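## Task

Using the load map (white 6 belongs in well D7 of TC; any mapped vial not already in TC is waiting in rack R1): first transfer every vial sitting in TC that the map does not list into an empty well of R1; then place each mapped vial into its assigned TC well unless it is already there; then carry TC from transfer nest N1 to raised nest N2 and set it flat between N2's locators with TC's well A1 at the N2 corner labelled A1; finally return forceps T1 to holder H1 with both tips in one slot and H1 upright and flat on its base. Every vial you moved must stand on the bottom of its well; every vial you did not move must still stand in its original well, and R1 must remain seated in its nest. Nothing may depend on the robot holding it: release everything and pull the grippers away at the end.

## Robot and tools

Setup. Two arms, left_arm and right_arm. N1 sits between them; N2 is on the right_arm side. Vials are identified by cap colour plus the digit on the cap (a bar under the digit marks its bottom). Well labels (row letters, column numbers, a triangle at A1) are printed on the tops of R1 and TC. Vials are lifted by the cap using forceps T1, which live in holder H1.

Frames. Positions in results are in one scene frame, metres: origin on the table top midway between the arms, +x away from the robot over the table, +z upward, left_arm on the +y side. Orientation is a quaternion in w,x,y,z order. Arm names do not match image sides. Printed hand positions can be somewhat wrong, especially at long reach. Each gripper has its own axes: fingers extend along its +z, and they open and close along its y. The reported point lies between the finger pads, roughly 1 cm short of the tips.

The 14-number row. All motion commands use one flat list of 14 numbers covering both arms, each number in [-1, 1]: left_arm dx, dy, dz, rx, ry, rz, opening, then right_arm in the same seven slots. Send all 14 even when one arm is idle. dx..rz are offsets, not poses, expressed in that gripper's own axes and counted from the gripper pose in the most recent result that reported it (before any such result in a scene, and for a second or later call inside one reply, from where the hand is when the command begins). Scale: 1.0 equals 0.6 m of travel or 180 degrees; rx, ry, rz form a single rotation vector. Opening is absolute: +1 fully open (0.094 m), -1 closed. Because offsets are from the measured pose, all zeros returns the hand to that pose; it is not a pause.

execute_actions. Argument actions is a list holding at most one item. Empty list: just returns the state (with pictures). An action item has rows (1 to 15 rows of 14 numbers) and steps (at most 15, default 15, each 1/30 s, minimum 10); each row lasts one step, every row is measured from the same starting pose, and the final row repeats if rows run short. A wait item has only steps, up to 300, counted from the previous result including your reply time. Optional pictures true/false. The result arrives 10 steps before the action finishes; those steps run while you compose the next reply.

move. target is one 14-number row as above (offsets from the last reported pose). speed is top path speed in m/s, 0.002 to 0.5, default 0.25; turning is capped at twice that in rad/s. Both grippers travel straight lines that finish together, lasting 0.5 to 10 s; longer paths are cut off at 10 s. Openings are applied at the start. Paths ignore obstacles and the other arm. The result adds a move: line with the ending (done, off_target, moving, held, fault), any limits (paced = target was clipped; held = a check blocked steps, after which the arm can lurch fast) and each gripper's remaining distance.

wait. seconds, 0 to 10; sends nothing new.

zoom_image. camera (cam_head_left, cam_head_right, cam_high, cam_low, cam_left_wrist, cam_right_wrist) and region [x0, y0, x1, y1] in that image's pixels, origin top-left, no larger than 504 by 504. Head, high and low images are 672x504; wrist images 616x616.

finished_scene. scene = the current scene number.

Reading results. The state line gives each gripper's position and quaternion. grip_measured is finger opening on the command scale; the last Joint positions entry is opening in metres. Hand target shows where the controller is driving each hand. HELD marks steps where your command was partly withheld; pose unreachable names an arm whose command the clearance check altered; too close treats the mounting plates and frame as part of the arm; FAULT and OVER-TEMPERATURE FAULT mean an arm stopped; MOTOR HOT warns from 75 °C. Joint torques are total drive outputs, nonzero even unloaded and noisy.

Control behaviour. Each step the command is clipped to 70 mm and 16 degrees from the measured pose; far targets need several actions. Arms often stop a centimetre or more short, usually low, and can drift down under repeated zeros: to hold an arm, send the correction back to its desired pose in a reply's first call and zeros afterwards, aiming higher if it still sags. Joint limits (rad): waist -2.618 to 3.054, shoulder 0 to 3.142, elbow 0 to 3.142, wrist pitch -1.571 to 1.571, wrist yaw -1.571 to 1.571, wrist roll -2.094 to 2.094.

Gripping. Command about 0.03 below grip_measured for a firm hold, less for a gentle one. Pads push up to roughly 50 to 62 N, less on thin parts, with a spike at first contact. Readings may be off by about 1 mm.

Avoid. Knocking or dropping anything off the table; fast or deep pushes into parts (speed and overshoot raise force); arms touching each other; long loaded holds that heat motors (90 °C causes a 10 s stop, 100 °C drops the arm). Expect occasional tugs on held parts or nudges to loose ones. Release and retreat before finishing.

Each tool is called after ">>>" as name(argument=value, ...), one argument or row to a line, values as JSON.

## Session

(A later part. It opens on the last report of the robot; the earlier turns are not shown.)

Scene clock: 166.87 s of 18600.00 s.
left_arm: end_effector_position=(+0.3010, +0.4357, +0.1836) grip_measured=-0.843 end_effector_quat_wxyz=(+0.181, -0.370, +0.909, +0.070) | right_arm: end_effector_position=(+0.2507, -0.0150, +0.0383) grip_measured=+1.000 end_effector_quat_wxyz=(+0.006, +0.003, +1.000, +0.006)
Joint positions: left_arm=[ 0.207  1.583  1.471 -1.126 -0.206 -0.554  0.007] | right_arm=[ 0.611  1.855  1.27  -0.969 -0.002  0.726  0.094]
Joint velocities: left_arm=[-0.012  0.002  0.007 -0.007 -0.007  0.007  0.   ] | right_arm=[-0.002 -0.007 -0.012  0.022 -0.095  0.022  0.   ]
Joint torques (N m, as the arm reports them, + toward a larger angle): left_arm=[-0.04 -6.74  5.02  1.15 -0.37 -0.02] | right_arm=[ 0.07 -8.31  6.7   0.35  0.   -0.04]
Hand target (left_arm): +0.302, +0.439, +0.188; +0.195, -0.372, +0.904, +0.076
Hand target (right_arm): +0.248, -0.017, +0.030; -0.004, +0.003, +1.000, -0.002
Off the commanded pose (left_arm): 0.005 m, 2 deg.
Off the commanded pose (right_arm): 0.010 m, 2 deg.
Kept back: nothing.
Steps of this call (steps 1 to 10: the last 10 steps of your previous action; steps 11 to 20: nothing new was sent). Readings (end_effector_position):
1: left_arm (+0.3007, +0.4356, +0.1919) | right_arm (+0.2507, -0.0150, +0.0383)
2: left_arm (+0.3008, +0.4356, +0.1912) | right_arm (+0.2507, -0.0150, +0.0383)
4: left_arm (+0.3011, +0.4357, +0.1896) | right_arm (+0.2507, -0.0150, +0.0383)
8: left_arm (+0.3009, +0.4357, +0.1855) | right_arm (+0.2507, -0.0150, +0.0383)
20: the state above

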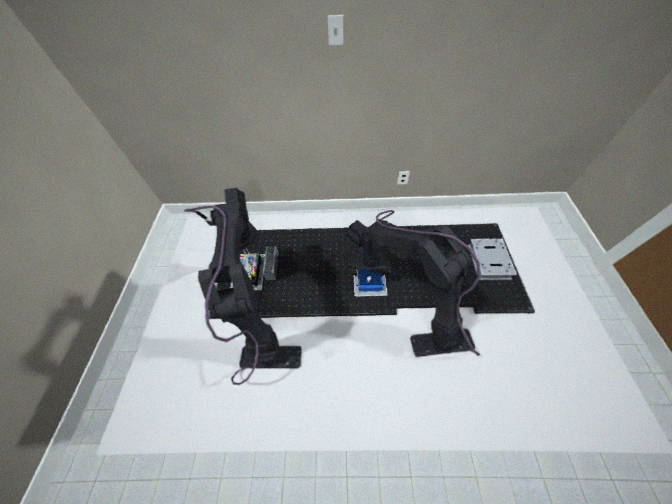

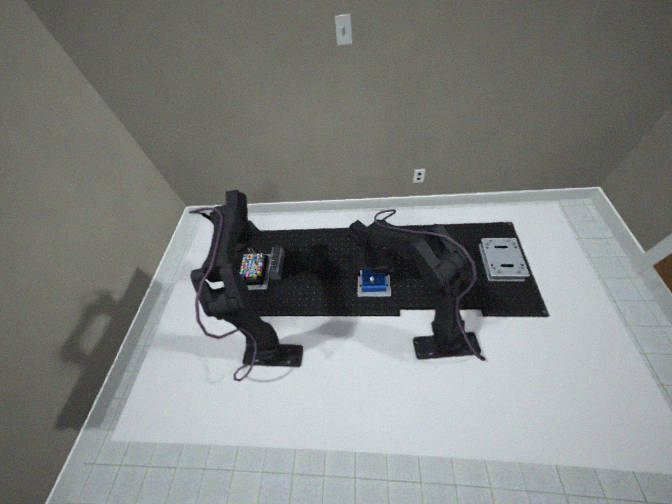

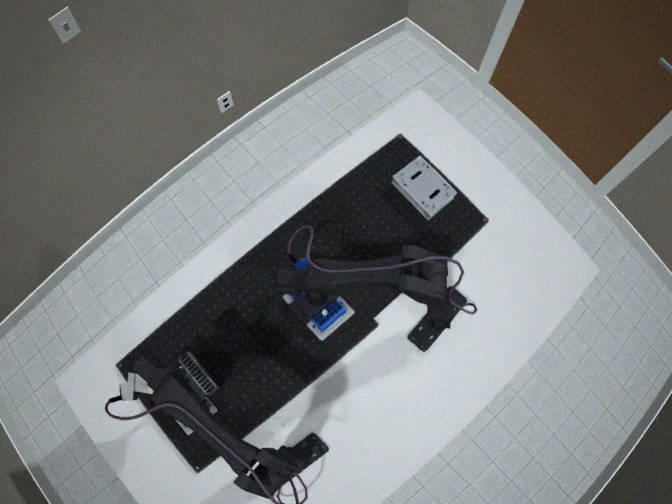

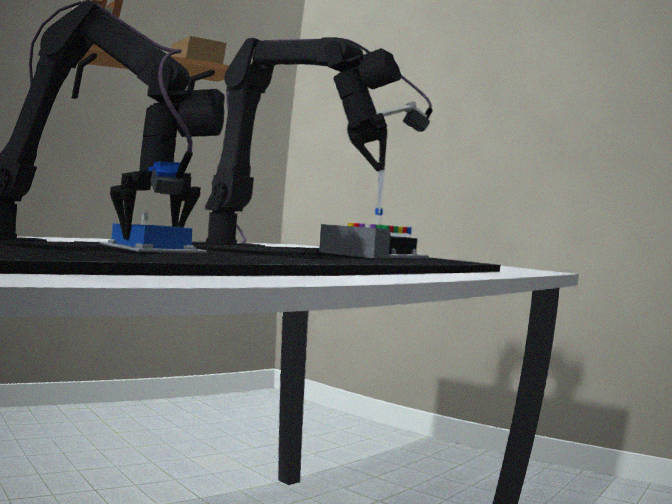

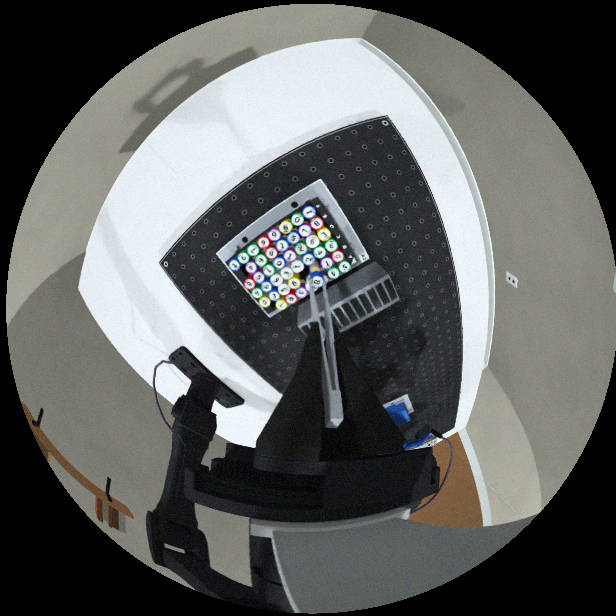

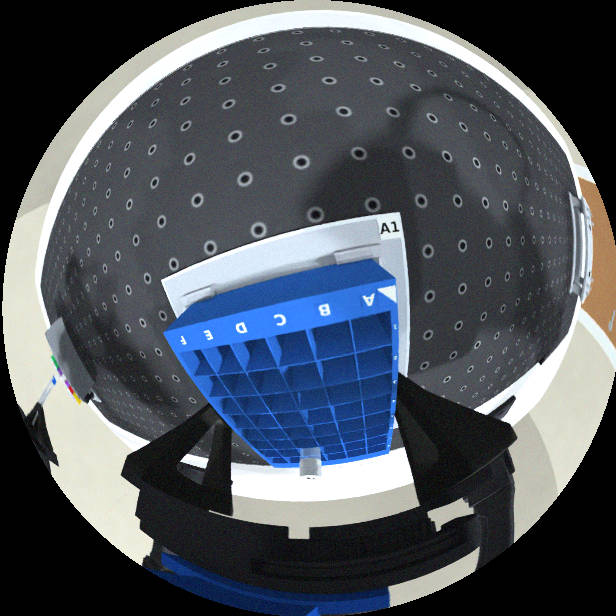

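>>> execute_actions(
  actions=[
    {"rows":[[-0.00063,-0.00063,0.00104,0.00308,-0.00506,-0.00122,-0.85,0.0044,-0.0038,0.0194,0.0071,0.0081,0,1],[-0.00249,-0.00181,0.0012,0.00397,-0.00652,-0.00157,-0.85,0.0044,-0.0038,0.0194,0.0071,0.0081,0,1],[-0.00438,-0.00299,0.00133,0.00487,-0.00799,-0.00193,-0.85,0.0044,-0.0038,0.0194,0.0071,0.0081,0,1],[-0.00546,-0.00381,0.00201,0.00547,-0.00897,-0.00216,-0.85,0.0044,-0.0038,0.0194,0.0071,0.0081,0,1],[-0.00486,-0.0038,0.00349,0.00541,-0.00887,-0.00214,-0.85,0.0035,-0.0031,0.0152,0.0055,0.0062,0,1],[-0.00426,-0.00379,0.00497,0.00534,-0.00876,-0.00211,-0.85,0.0035,-0.0031,0.0152,0.0055,0.0062,0,1],[-0.00366,-0.00378,0.00645,0.00528,-0.00866,-0.00209,-0.85,0.0035,-0.0031,0.0152,0.0055,0.0062,0,1],[-0.00306,-0.00377,0.00793,0.00522,-0.00856,-0.00206,-0.85,0.0035,-0.0031,0.0152,0.0055,0.0062,0,1],[-0.00246,-0.00376,0.0094,0.00515,-0.00845,-0.00204,-0.85,0.0035,-0.0031,0.0152,0.0055,0.0062,0,1],[-0.00186,-0.00375,0.01088,0.00509,-0.00835,-0.00202,-0.85,0.0035,-0.0031,0.0152,0.0055,0.0062,0,1],[-0.00126,-0.00375,0.01236,0.00503,-0.00825,-0.00199,-0.85,0.0035,-0.0031,0.0152,0.0055,0.0062,0,1],[-0.00066,-0.00374,0.01384,0.00496,-0.00814,-0.00197,-0.85,0.0035,-0.0031,0.0152,0.0055,0.0062,0,1],[-0.00006,-0.00373,0.01532,0.0049,-0.00804,-0.00194,-0.85,0.0035,-0.0031,0.0152,0.0055,0.0062,0,1],[-0.00006,-0.00373,0.01532,0.0049,-0.00804,-0.00194,-0.85,0.0035,-0.0031,0.0152,0.0055,0.0062,0,1],[0.00223,-0.00236,0.01539,0.00384,-0.00631,-0.00152,-0.85,0.0035,-0.0031,0.0152,0.0055,0.0062,0,1]],"steps":15},
  ],
)

>>> execute_actions(
  actions=[
    {"steps":20},
  ],
  pictures=true,
)

>>> zoom_image(
  camera="cam_left_wrist",
  region=[285,235,345,295],
)

>>> zoom_image(
  camera="cam_low",
  region=[340,170,420,250],
)

Scene clock: 169.50 s of 18600.00 s.
left_arm: end_effector_position=(+0.3012, +0.4357, +0.1804) grip_measured=-0.843 end_effector_quat_wxyz=(+0.180, -0.370, +0.909, +0.070) | right_arm: end_effector_position=(+0.2500, -0.0156, +0.0344) grip_measured=+1.000 end_effector_quat_wxyz=(+0.001, +0.003, +1.000, +0.002)
Joint positions: left_arm=[ 0.207  1.583  1.458 -1.114 -0.206 -0.554  0.007] | right_arm=[ 0.611  1.868  1.27  -0.969 -0.002  0.726  0.094]
Joint velocities: left_arm=[-0.017  0.007 -0.1    0.095  0.022  0.081 -0.   ] | right_arm=[-0.002  0.056  0.007  0.051 -0.037 -0.007  0.   ]
Joint torques (N m, as the arm reports them, + toward a larger angle): left_arm=[ 0.02 -6.77  4.84  1.15 -0.13 -0.03] | right_arm=[ 0.09 -9.64  6.64  0.33 -0.01 -0.03]
Steps of this call (steps 1 to 74: nothing new was sent; steps 75 to 79: the first 5 steps of this action). Readings (end_effector_position):
75: left_arm (+0.3011, +0.4357, +0.1833) | right_arm (+0.2506, -0.0150, +0.0380)
76: left_arm (+0.3011, +0.4357, +0.1827) | right_arm (+0.2505, -0.0151, +0.0373)
78: left_arm (+0.3010, +0.4357, +0.1811) | right_arm (+0.2501, -0.0154, +0.0351)
79: the state above

Scene clock: 170.17 s of 18600.00 s.
left_arm: end_effector_position=(+0.3016, +0.4358, +0.1716) grip_measured=-0.843 end_effector_quat_wxyz=(+0.179, -0.370, +0.909, +0.070) | right_arm: end_effector_position=(+0.2499, -0.0156, +0.0340) grip_measured=+1.000 end_effector_quat_wxyz=(+0.001, +0.003, +1.000, +0.002)
Joint positions: left_arm=[ 0.207  1.583  1.424 -1.081 -0.206 -0.554  0.007] | right_arm=[ 0.611  1.869  1.27  -0.969 -0.002  0.726  0.094]
Joint velocities: left_arm=[-0.007 -0.002  0.002  0.051 -0.007 -0.022 -0.   ] | right_arm=[-0.007  0.002 -0.007 -0.051 -0.007 -0.022  0.   ]
Joint torques (N m, as the arm reports them, + toward a larger angle): left_arm=[-0.01 -6.78  4.87  1.16 -0.12 -0.02] | right_arm=[ 0.08 -9.47  6.72  0.33  0.   -0.02]
Hand target (left_arm): +0.304, +0.436, +0.175; +0.192, -0.371, +0.906, +0.067
Hand target (right_arm): +0.249, -0.017, +0.029; -0.004, +0.003, +1.000, -0.002
Off the commanded pose (left_arm): 0.004 m, 2 deg.
Off the commanded pose (right_arm): 0.005 m, 1 deg.
Kept back: nothing.
Steps of this call (steps 1 to 10: the last 10 steps of your previous action; steps 11 to 20: nothing new was sent). Readings (end_effector_position):
1: left_arm (+0.3014, +0.4357, +0.1798) | right_arm (+0.2499, -0.0156, +0.0340)
2: left_arm (+0.3015, +0.4358, +0.1791) | right_arm (+0.2499, -0.0156, +0.0340)
4: left_arm (+0.3016, +0.4358, +0.1773) | right_arm (+0.2499, -0.0156, +0.0340)
8: left_arm (+0.3014, +0.4357, +0.1733) | right_arm (+0.2499, -0.0156, +0.0340)
20: the state above

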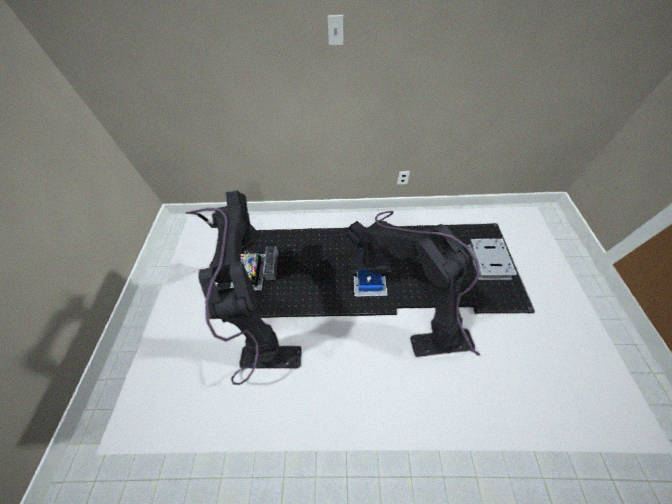

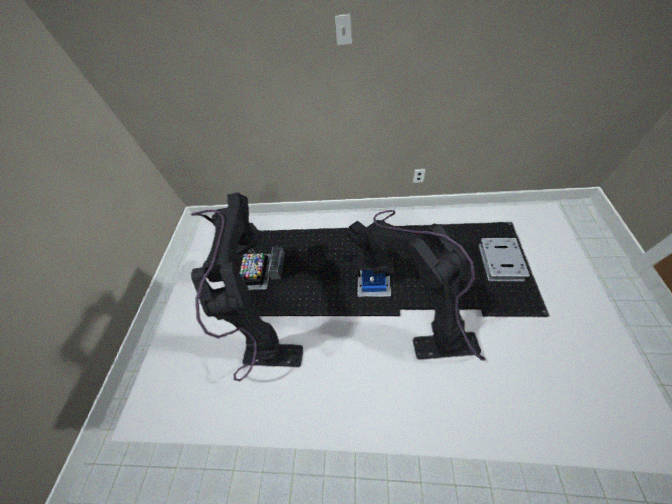

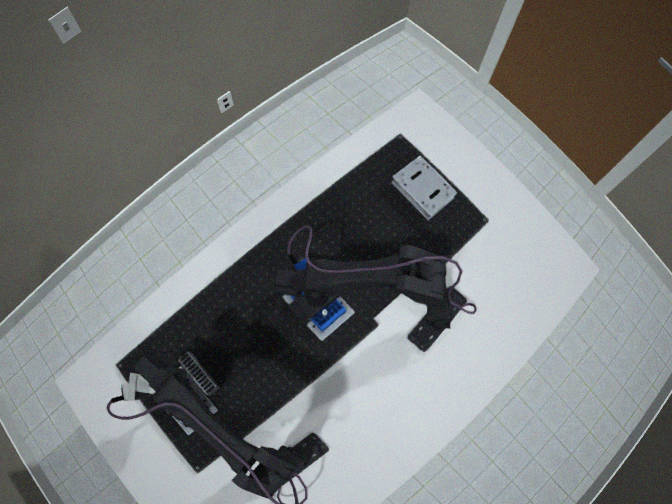

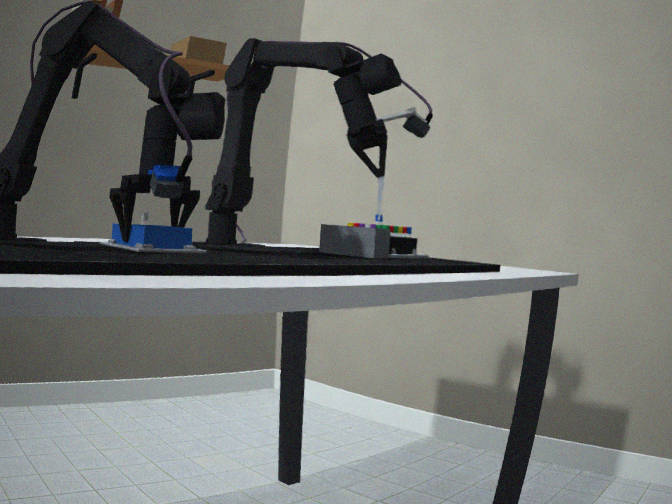

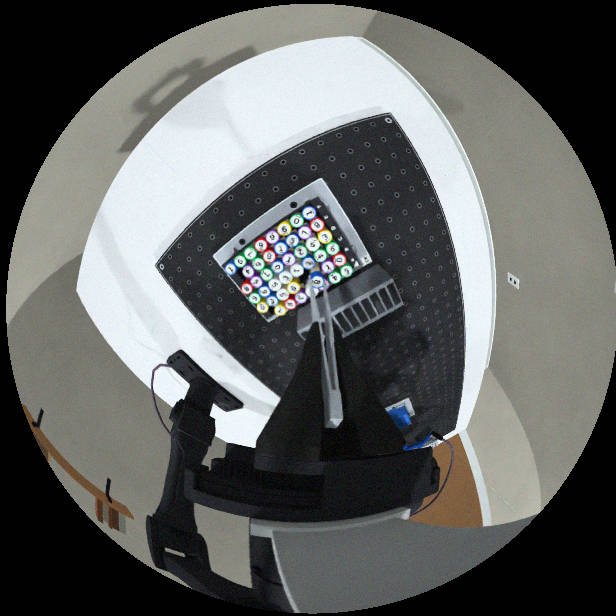

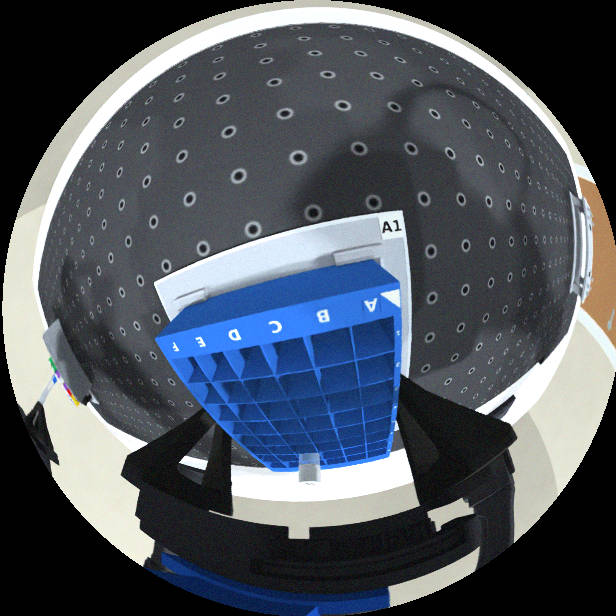

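Region (285, 235, 345, 295) of cam_left_wrist's 616x616 image, scaled by 8.400, with more detail than that image has.

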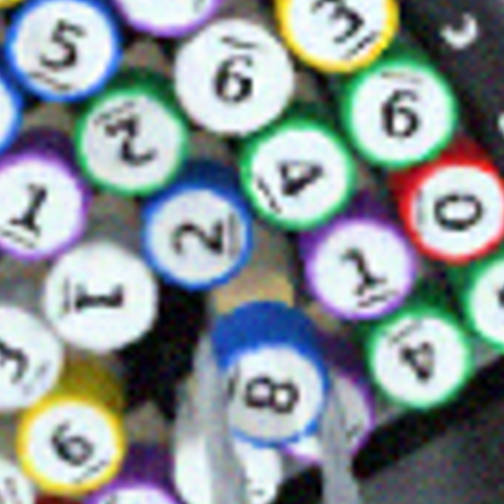

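Region (340, 170, 420, 250) of cam_low's 672x504 image, scaled by 6.300, with more detail than that image has.

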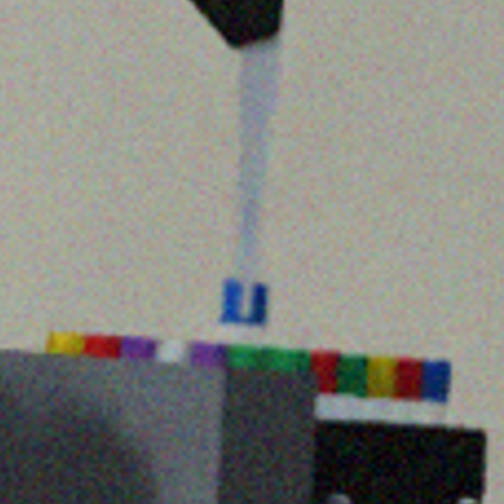

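>>> execute_actions(
  actions=[
    {"rows":[[-0.00085,-0.00076,0.00101,0.00324,-0.00532,-0.00128,-0.85,0,0,0,0,0,0,0.985],[-0.00363,-0.00259,0.00154,0.00462,-0.00759,-0.00183,-0.85,0,0,0,0,0,0,0.97],[-0.00619,-0.00438,0.0025,0.00597,-0.0098,-0.00236,-0.85,0,0,0,0,0,0,0.955],[-0.00633,-0.00498,0.00462,0.00637,-0.01046,-0.00252,-0.85,0,0,0,0,0,0,0.94],[-0.00543,-0.00494,0.00675,0.00632,-0.01037,-0.0025,-0.85,0,0,0,0,0,0,0.928],[-0.00453,-0.00491,0.00888,0.00627,-0.01029,-0.00248,-0.85,0,0,0,0,0,0,0.916],[-0.00363,-0.00487,0.01101,0.00621,-0.0102,-0.00246,-0.85,0,0,0,0,0,0,0.904],[-0.00273,-0.00483,0.01314,0.00616,-0.01012,-0.00244,-0.85,0,0,0,0,0,0,0.892],[-0.00182,-0.0048,0.01527,0.00611,-0.01003,-0.00242,-0.85,0,0,0,0,0,0,0.88],[-0.00092,-0.00476,0.0174,0.00606,-0.00995,-0.0024,-0.85,0,0,0,0,0,0,0.868],[-0.00002,-0.00472,0.01953,0.006,-0.00986,-0.00238,-0.85,0,0,0,0,0,0,0.856],[0.00088,-0.00469,0.02166,0.00595,-0.00978,-0.00236,-0.85,0,0,0,0,0,0,0.844],[0.00178,-0.00465,0.02379,0.0059,-0.00969,-0.00234,-0.85,0,0,0,0,0,0,0.832],[0.00178,-0.00465,0.02379,0.0059,-0.00969,-0.00234,-0.85,0,0,0,0,0,0,0.82],[0.00561,-0.00235,0.02392,0.00414,-0.00679,-0.00164,-0.85,0,0,0,0,0,0,0.82]],"steps":15},
  ],
)

>>> execute_actions(
  actions=[
    {"steps":20},
  ],
  pictures=true,
)

>>> zoom_image(
  camera="cam_left_wrist",
  region=[285,245,345,305],
)

>>> zoom_image(
  camera="cam_low",
  region=[340,170,420,250],
)

Scene clock: 172.47 s of 18600.00 s.
left_arm: end_effector_position=(+0.3023, +0.4359, +0.1676) grip_measured=-0.843 end_effector_quat_wxyz=(+0.180, -0.370, +0.909, +0.070) | right_arm: end_effector_position=(+0.2499, -0.0156, +0.0340) grip_measured=+0.936 end_effector_quat_wxyz=(+0.001, +0.003, +1.000, +0.002)
Joint positions: left_arm=[ 0.207  1.583  1.407 -1.064 -0.206 -0.554  0.007] | right_arm=[ 0.611  1.869  1.27  -0.969 -0.002  0.726  0.091]
Joint velocities: left_arm=[-0.002  0.022 -0.139  0.154  0.022 -0.007 -0.001] | right_arm=[ 0.007 -0.002 -0.012 -0.022 -0.037 -0.022 -0.012]
Joint torques (N m, as the arm reports them, + toward a larger angle): left_arm=[ 0.01 -6.84  4.78  1.17 -0.13 -0.03] | right_arm=[  0.09 -10.55   6.96   0.29   0.    -0.02]
Steps of this call (steps 1 to 64: nothing new was sent; steps 65 to 69: the first 5 steps of this action). Readings (end_effector_position):
65: left_arm (+0.3016, +0.4358, +0.1712) | right_arm (+0.2499, -0.0156, +0.0340)
66: left_arm (+0.3018, +0.4358, +0.1706) | right_arm (+0.2499, -0.0156, +0.0340)
68: left_arm (+0.3022, +0.4359, +0.1687) | right_arm (+0.2499, -0.0156, +0.0340)
69: the state above

Scene clock: 173.13 s of 18600.00 s.
left_arm: end_effector_position=(+0.3022, +0.4359, +0.1540) grip_measured=-0.843 end_effector_quat_wxyz=(+0.179, -0.370, +0.909, +0.070) | right_arm: end_effector_position=(+0.2499, -0.0178, +0.0340) grip_measured=+0.825 end_effector_quat_wxyz=(+0.001, +0.003, +1.000, -0.003)
Joint positions: left_arm=[ 0.207  1.583  1.354 -1.013 -0.206 -0.554  0.007] | right_arm=[ 0.611  1.869  1.27  -0.974  0.007  0.726  0.086]
Joint velocities: left_arm=[ 0.017 -0.012 -0.027 -0.007  0.007  0.022 -0.   ] | right_arm=[-0.007  0.002  0.007 -0.007  0.095 -0.022 -0.001]
Joint torques (N m, as the arm reports them, + toward a larger angle): left_arm=[-0.01 -6.86  4.97  1.16 -0.12 -0.03] | right_arm=[  0.04 -10.5    6.92   0.34  -0.07  -0.04]
Hand target (left_arm): +0.304, +0.436, +0.157; +0.191, -0.371, +0.906, +0.068
Hand target (right_arm): +0.250, -0.016, +0.034; +0.001, +0.003, +1.000, +0.002
Off the commanded pose (left_arm): 0.004 m, 2 deg.
Off the commanded pose (right_arm): 0.002 m, 1 deg.
Kept back: nothing.
Steps of this call (steps 1 to 10: the last 10 steps of your previous action; steps 11 to 20: nothing new was sent). Readings (end_effector_position):
1: left_arm (+0.3025, +0.4359, +0.1665) | right_arm (+0.2499, -0.0157, +0.0340)
2: left_arm (+0.3025, +0.4359, +0.1651) | right_arm (+0.2499, -0.0159, +0.0340)
4: left_arm (+0.3024, +0.4359, +0.1622) | right_arm (+0.2499, -0.0164, +0.0340)
8: left_arm (+0.3019, +0.4358, +0.1564) | right_arm (+0.2499, -0.0174, +0.0340)
20: the state above

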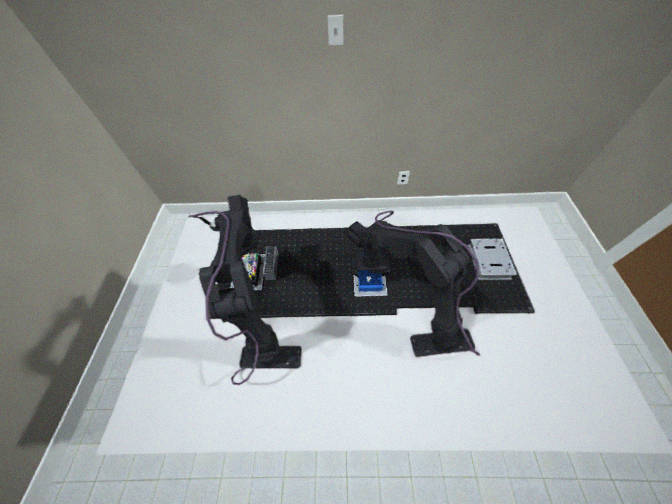

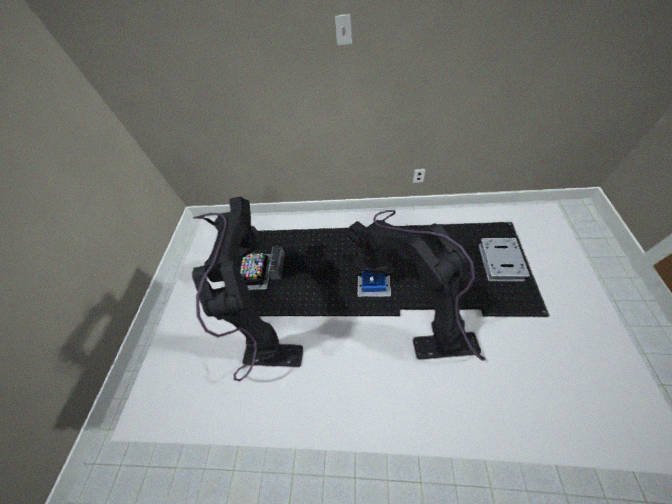

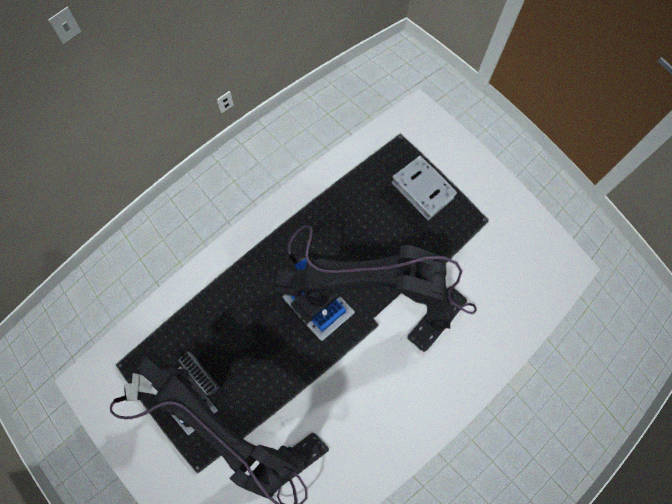

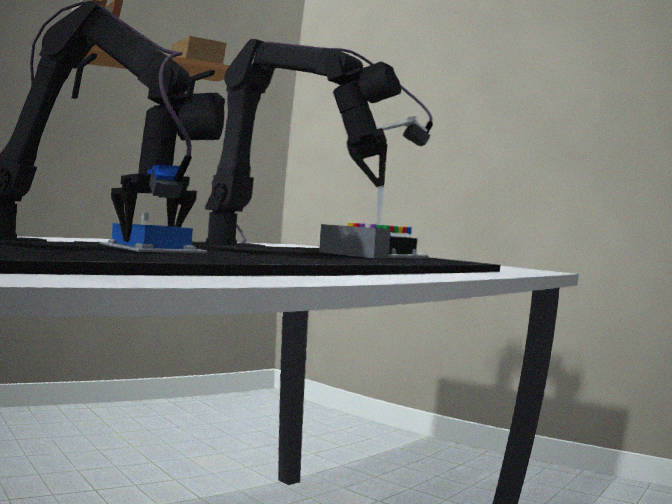

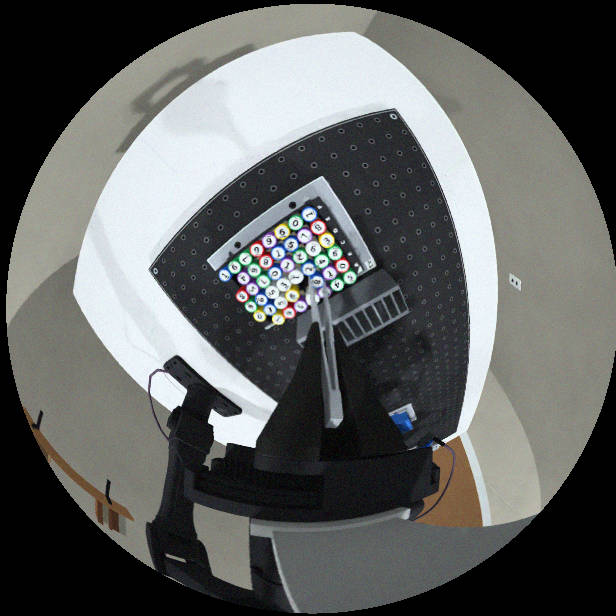

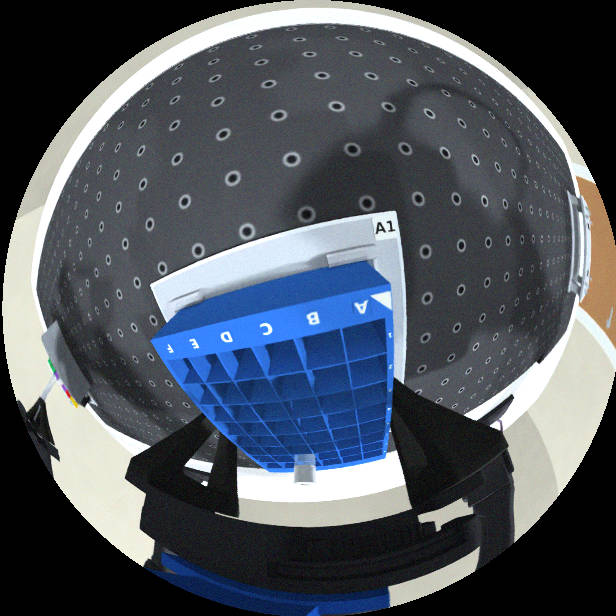

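Region (285, 245, 345, 305) of cam_left_wrist's 616x616 image, scaled by 8.400, with more detail than that image has.

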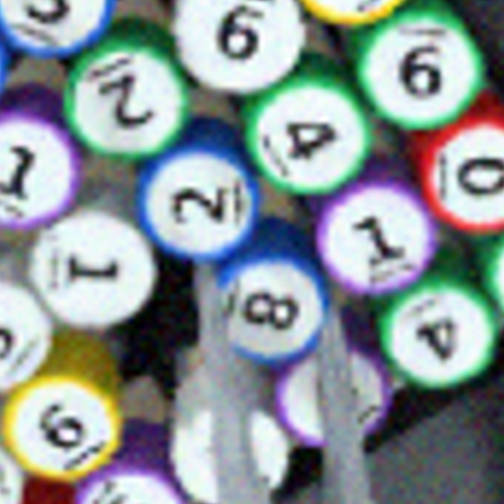

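Region (340, 170, 420, 250) of cam_low's 672x504 image, scaled by 6.300, with more detail than that image has.

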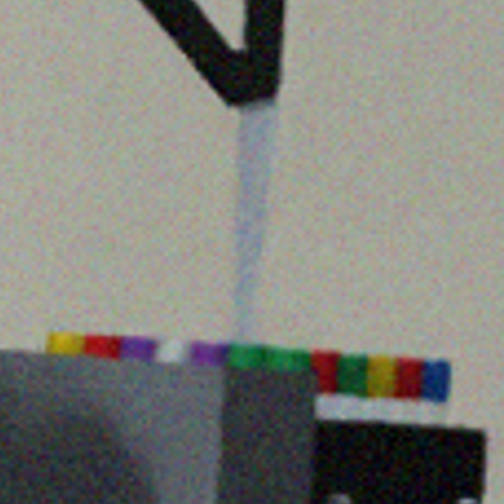

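>>> execute_actions(
  actions=[],
)

Scene clock: 174.80 s of 18600.00 s.
left_arm: end_effector_position=(+0.3022, +0.4359, +0.1540) grip_measured=-0.843 end_effector_quat_wxyz=(+0.179, -0.370, +0.909, +0.070) | right_arm: end_effector_position=(+0.2499, -0.0178, +0.0340) grip_measured=+0.825 end_effector_quat_wxyz=(+0.001, +0.003, +1.000, -0.003)
Joint positions: left_arm=[ 0.207  1.583  1.354 -1.013 -0.206 -0.554  0.007] | right_arm=[ 0.611  1.869  1.27  -0.974  0.007  0.726  0.086]
Joint velocities: left_arm=[-0.007  0.002 -0.017 -0.066  0.051  0.022 -0.   ] | right_arm=[ 0.002 -0.002 -0.007 -0.007 -0.007  0.051  0.001]
Joint torques (N m, as the arm reports them, + toward a larger angle): left_arm=[ 0.   -6.81  4.89  1.15 -0.14 -0.02] | right_arm=[  0.09 -10.58   6.93   0.34  -0.1   -0.04]
Hand target (left_arm): +0.304, +0.436, +0.157; +0.191, -0.371, +0.906, +0.068
Hand target (right_arm): +0.250, -0.016, +0.034; +0.001, +0.003, +1.000, +0.002
Off the commanded pose (left_arm): 0.004 m, 2 deg.
Off the commanded pose (right_arm): 0.002 m, 1 deg.
Kept back: nothing.
Steps of this call (steps 1 to 50: nothing new was sent). Readings (end_effector_position):
1: left_arm (+0.3022, +0.4359, +0.1540) | right_arm (+0.2499, -0.0178, +0.0340)
2: left_arm (+0.3022, +0.4359, +0.1540) | right_arm (+0.2499, -0.0178, +0.0340)
4: left_arm (+0.3022, +0.4359, +0.1540) | right_arm (+0.2499, -0.0178, +0.0340)
8: left_arm (+0.3022, +0.4359, +0.1540) | right_arm (+0.2499, -0.0178, +0.0340)
50: the state above

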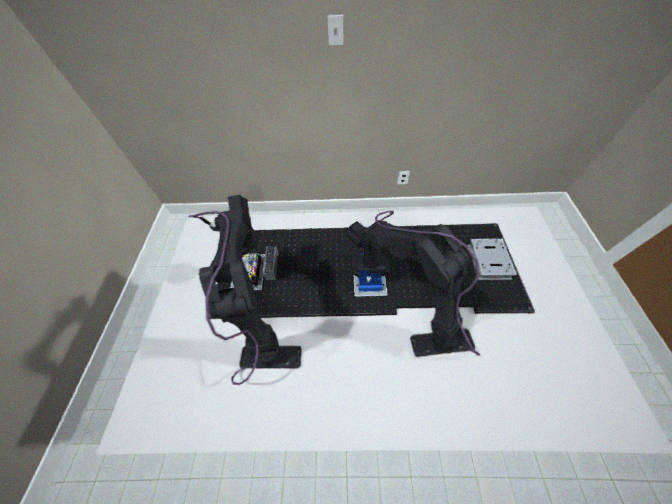

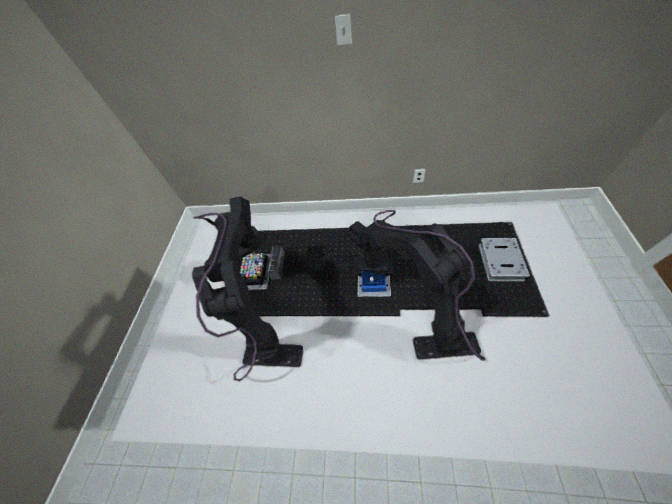

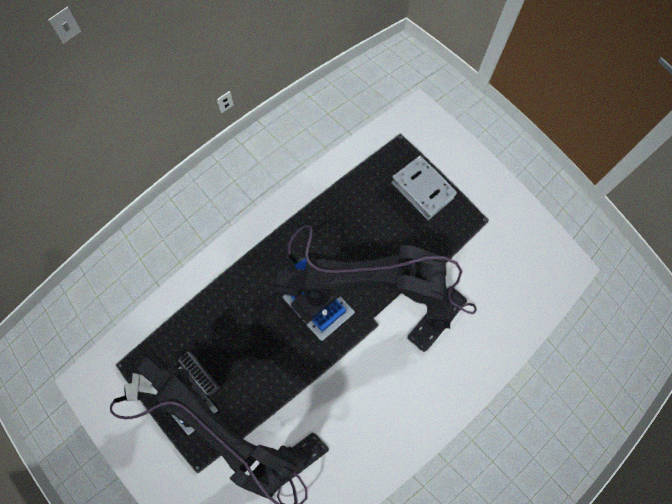

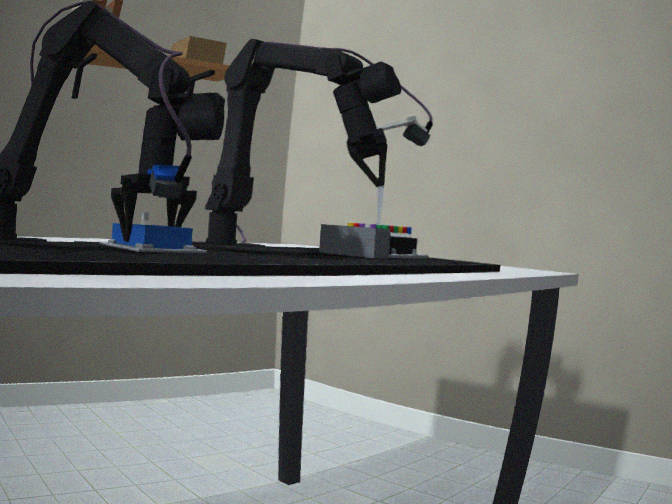

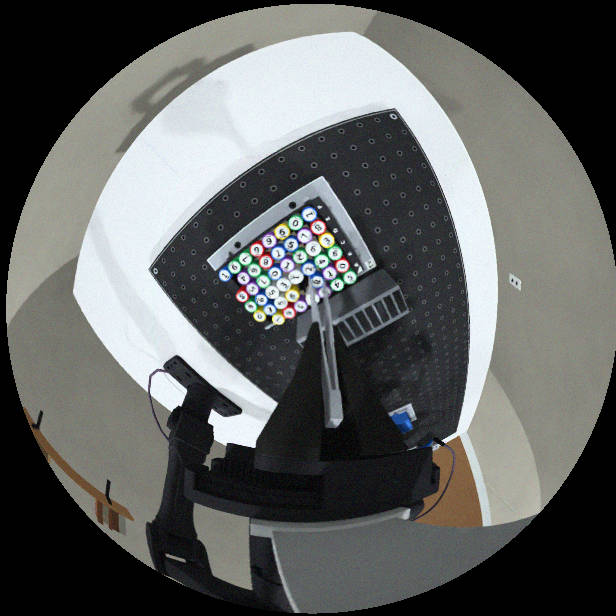

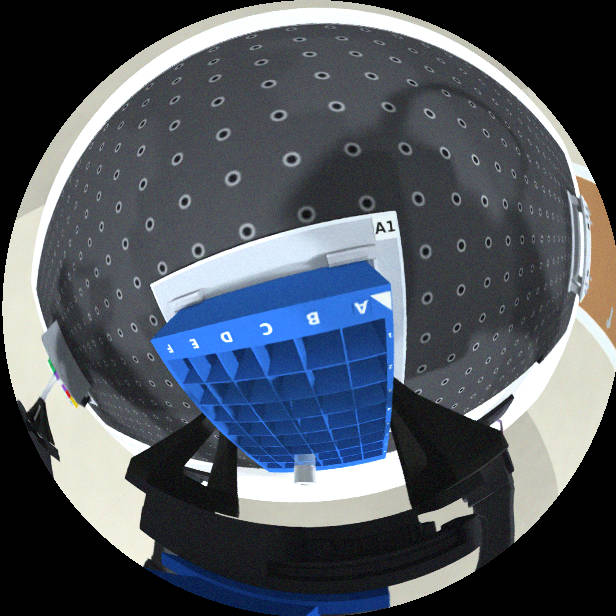

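>>> execute_actions(
  actions=[
    {"rows": [[-0.0068,-0.0021,-0.0087,0.0045,-0.0071,-0.0017,-0.84,0,0,-0.002,0,0,0,0.815],[-0.0068,-0.0021,-0.0087,0.0045,-0.0071,-0.0017,-0.83,0,0,-0.002,0,0,0,0.81],[-0.0068,-0.0021,-0.0087,0.0045,-0.0071,-0.0017,-0.82,0,0,-0.002,0,0,0,0.805],[-0.0068,-0.0021,-0.0087,0.0045,-0.0071,-0.0017,-0.81,0,0,-0.002,0,0,0,0.80],[-0.0068,-0.0021,-0.0087,0.0045,-0.0071,-0.0017,-0.80,0,0,-0.002,0,0,0,0.795],[-0.0068,-0.0021,-0.0087,0.0045,-0.0071,-0.0017,-0.79,0,0,-0.002,0,0,0,0.79],[-0.0068,-0.0021,-0.0087,0.0045,-0.0071,-0.0017,-0.78,0,0,-0.002,0,0,0,0.79],[-0.0068,-0.0021,-0.0087,0.0045,-0.0071,-0.0017,-0.775,0,0,-0.002,0,0,0,0.79]], "steps": 12},
  ],
)

>>> execute_actions(
  actions=[],
)

Scene clock: 175.47 s of 18600.00 s.
left_arm: end_effector_position=(+0.3022, +0.4359, +0.1540) grip_measured=-0.832 end_effector_quat_wxyz=(+0.179, -0.370, +0.909, +0.070) | right_arm: end_effector_position=(+0.2499, -0.0179, +0.0340) grip_measured=+0.819 end_effector_quat_wxyz=(+0.001, +0.003, +1.000, -0.004)
Joint positions: left_arm=[ 0.207  1.583  1.354 -1.013 -0.206 -0.554  0.008] | right_arm=[ 0.611  1.869  1.27  -0.975  0.007  0.726  0.085]
Joint velocities: left_arm=[-0.007  0.012  0.017 -0.022 -0.081 -0.051  0.005] | right_arm=[ 0.002 -0.007 -0.007  0.007 -0.051  0.066 -0.001]
Joint torques (N m, as the arm reports them, + toward a larger angle): left_arm=[ 0.02 -6.91  5.92  1.04 -0.14  0.  ] | right_arm=[  0.09 -10.65   7.15   0.26  -0.02  -0.05]
Steps of this call (steps 1 to 18: nothing new was sent; steps 19 to 20: the first 2 steps of this action). Readings (end_effector_position):
19: left_arm (+0.3022, +0.4359, +0.1540) | right_arm (+0.2499, -0.0179, +0.0340)
20: the state above

Scene clock: 175.80 s of 18600.00 s.
left_arm: end_effector_position=(+0.3022, +0.4359, +0.1540) grip_measured=-0.777 end_effector_quat_wxyz=(+0.179, -0.370, +0.909, +0.070) | right_arm: end_effector_position=(+0.2499, -0.0179, +0.0340) grip_measured=+0.807 end_effector_quat_wxyz=(+0.001, +0.003, +1.000, -0.004)
Joint positions: left_arm=[ 0.207  1.583  1.354 -1.013 -0.206 -0.554  0.01 ] | right_arm=[ 0.611  1.869  1.27  -0.975  0.007  0.726  0.085]
Joint velocities: left_arm=[ 0.012 -0.002 -0.012 -0.081 -0.051 -0.007  0.   ] | right_arm=[-0.012  0.002  0.002 -0.022  0.066 -0.037  0.001]
Joint torques (N m, as the arm reports them, + toward a larger angle): left_arm=[ 0.03 -6.86  5.95  1.04 -0.11 -0.01] | right_arm=[  0.09 -10.63   7.11   0.25   0.01  -0.03]
Hand target (left_arm): +0.304, +0.436, +0.160; +0.192, -0.371, +0.906, +0.067
Hand target (right_arm): +0.250, -0.018, +0.035; +0.002, +0.003, +1.000, -0.003
Off the commanded pose (left_arm): 0.007 m, 2 deg.
Off the commanded pose (right_arm): 0.001 m, 0 deg.
Kept back: nothing.
Steps of this call (steps 1 to 10: the last 10 steps of your previous action). Readings (end_effector_position):
1: left_arm (+0.3022, +0.4359, +0.1540) | right_arm (+0.2499, -0.0179, +0.0340)
2: left_arm (+0.3022, +0.4359, +0.1540) | right_arm (+0.2499, -0.0179, +0.0340)
4: left_arm (+0.3022, +0.4359, +0.1540) | right_arm (+0.2499, -0.0179, +0.0340)
8: left_arm (+0.3022, +0.4359, +0.1540) | right_arm (+0.2499, -0.0179, +0.0340)
10: the state above

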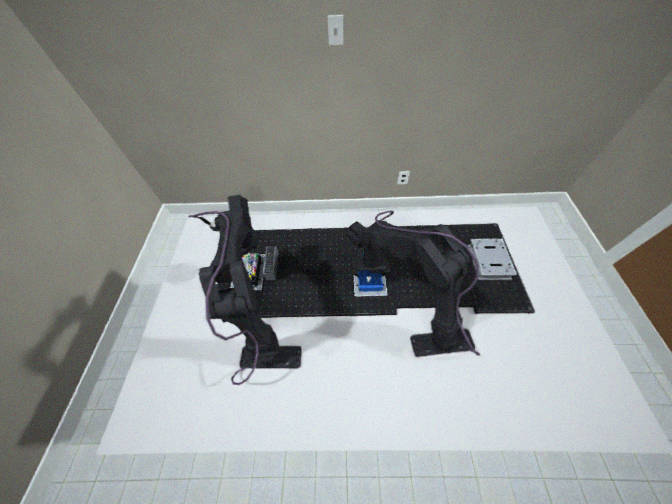

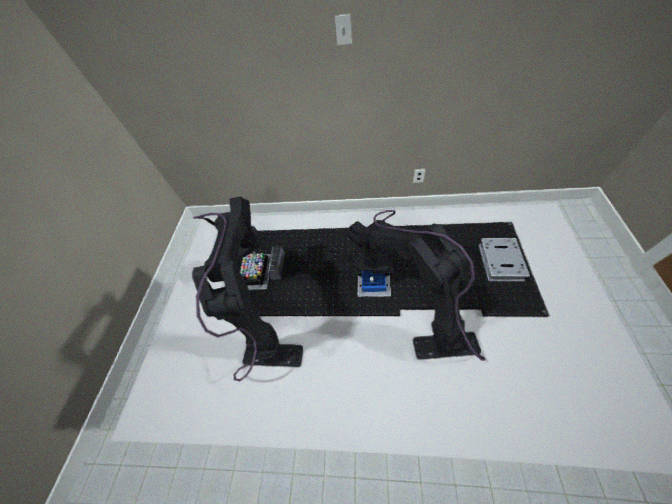

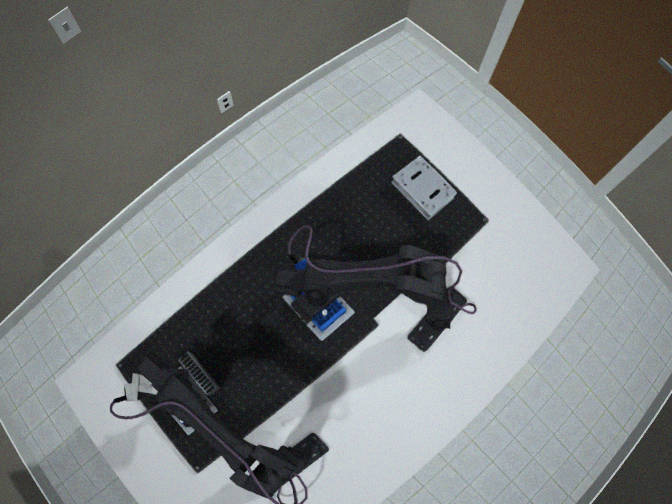

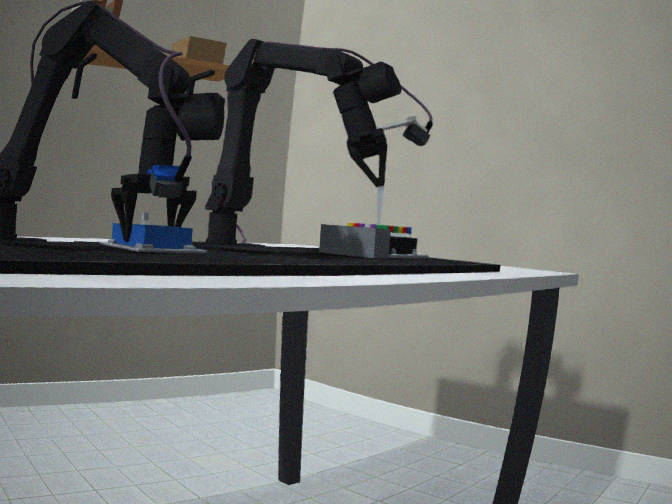

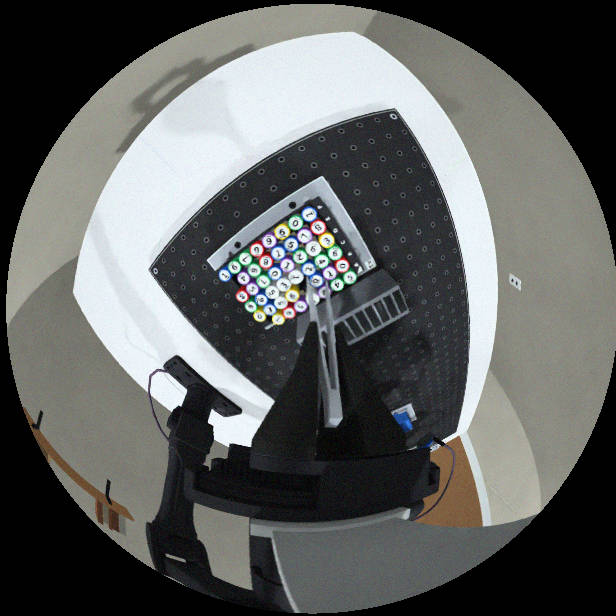

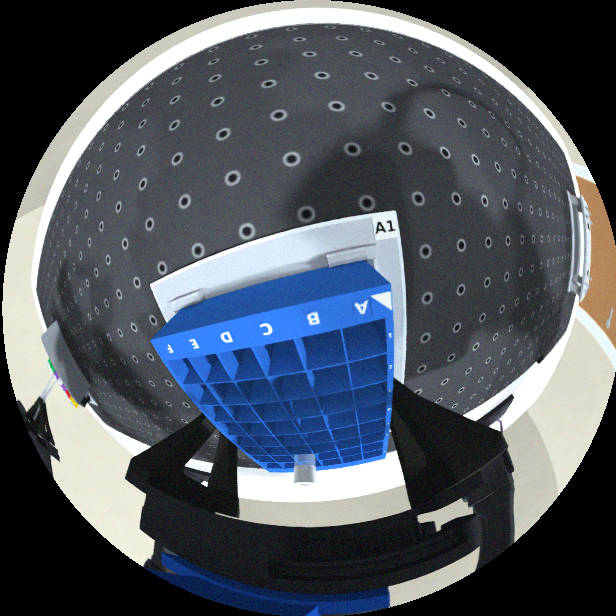

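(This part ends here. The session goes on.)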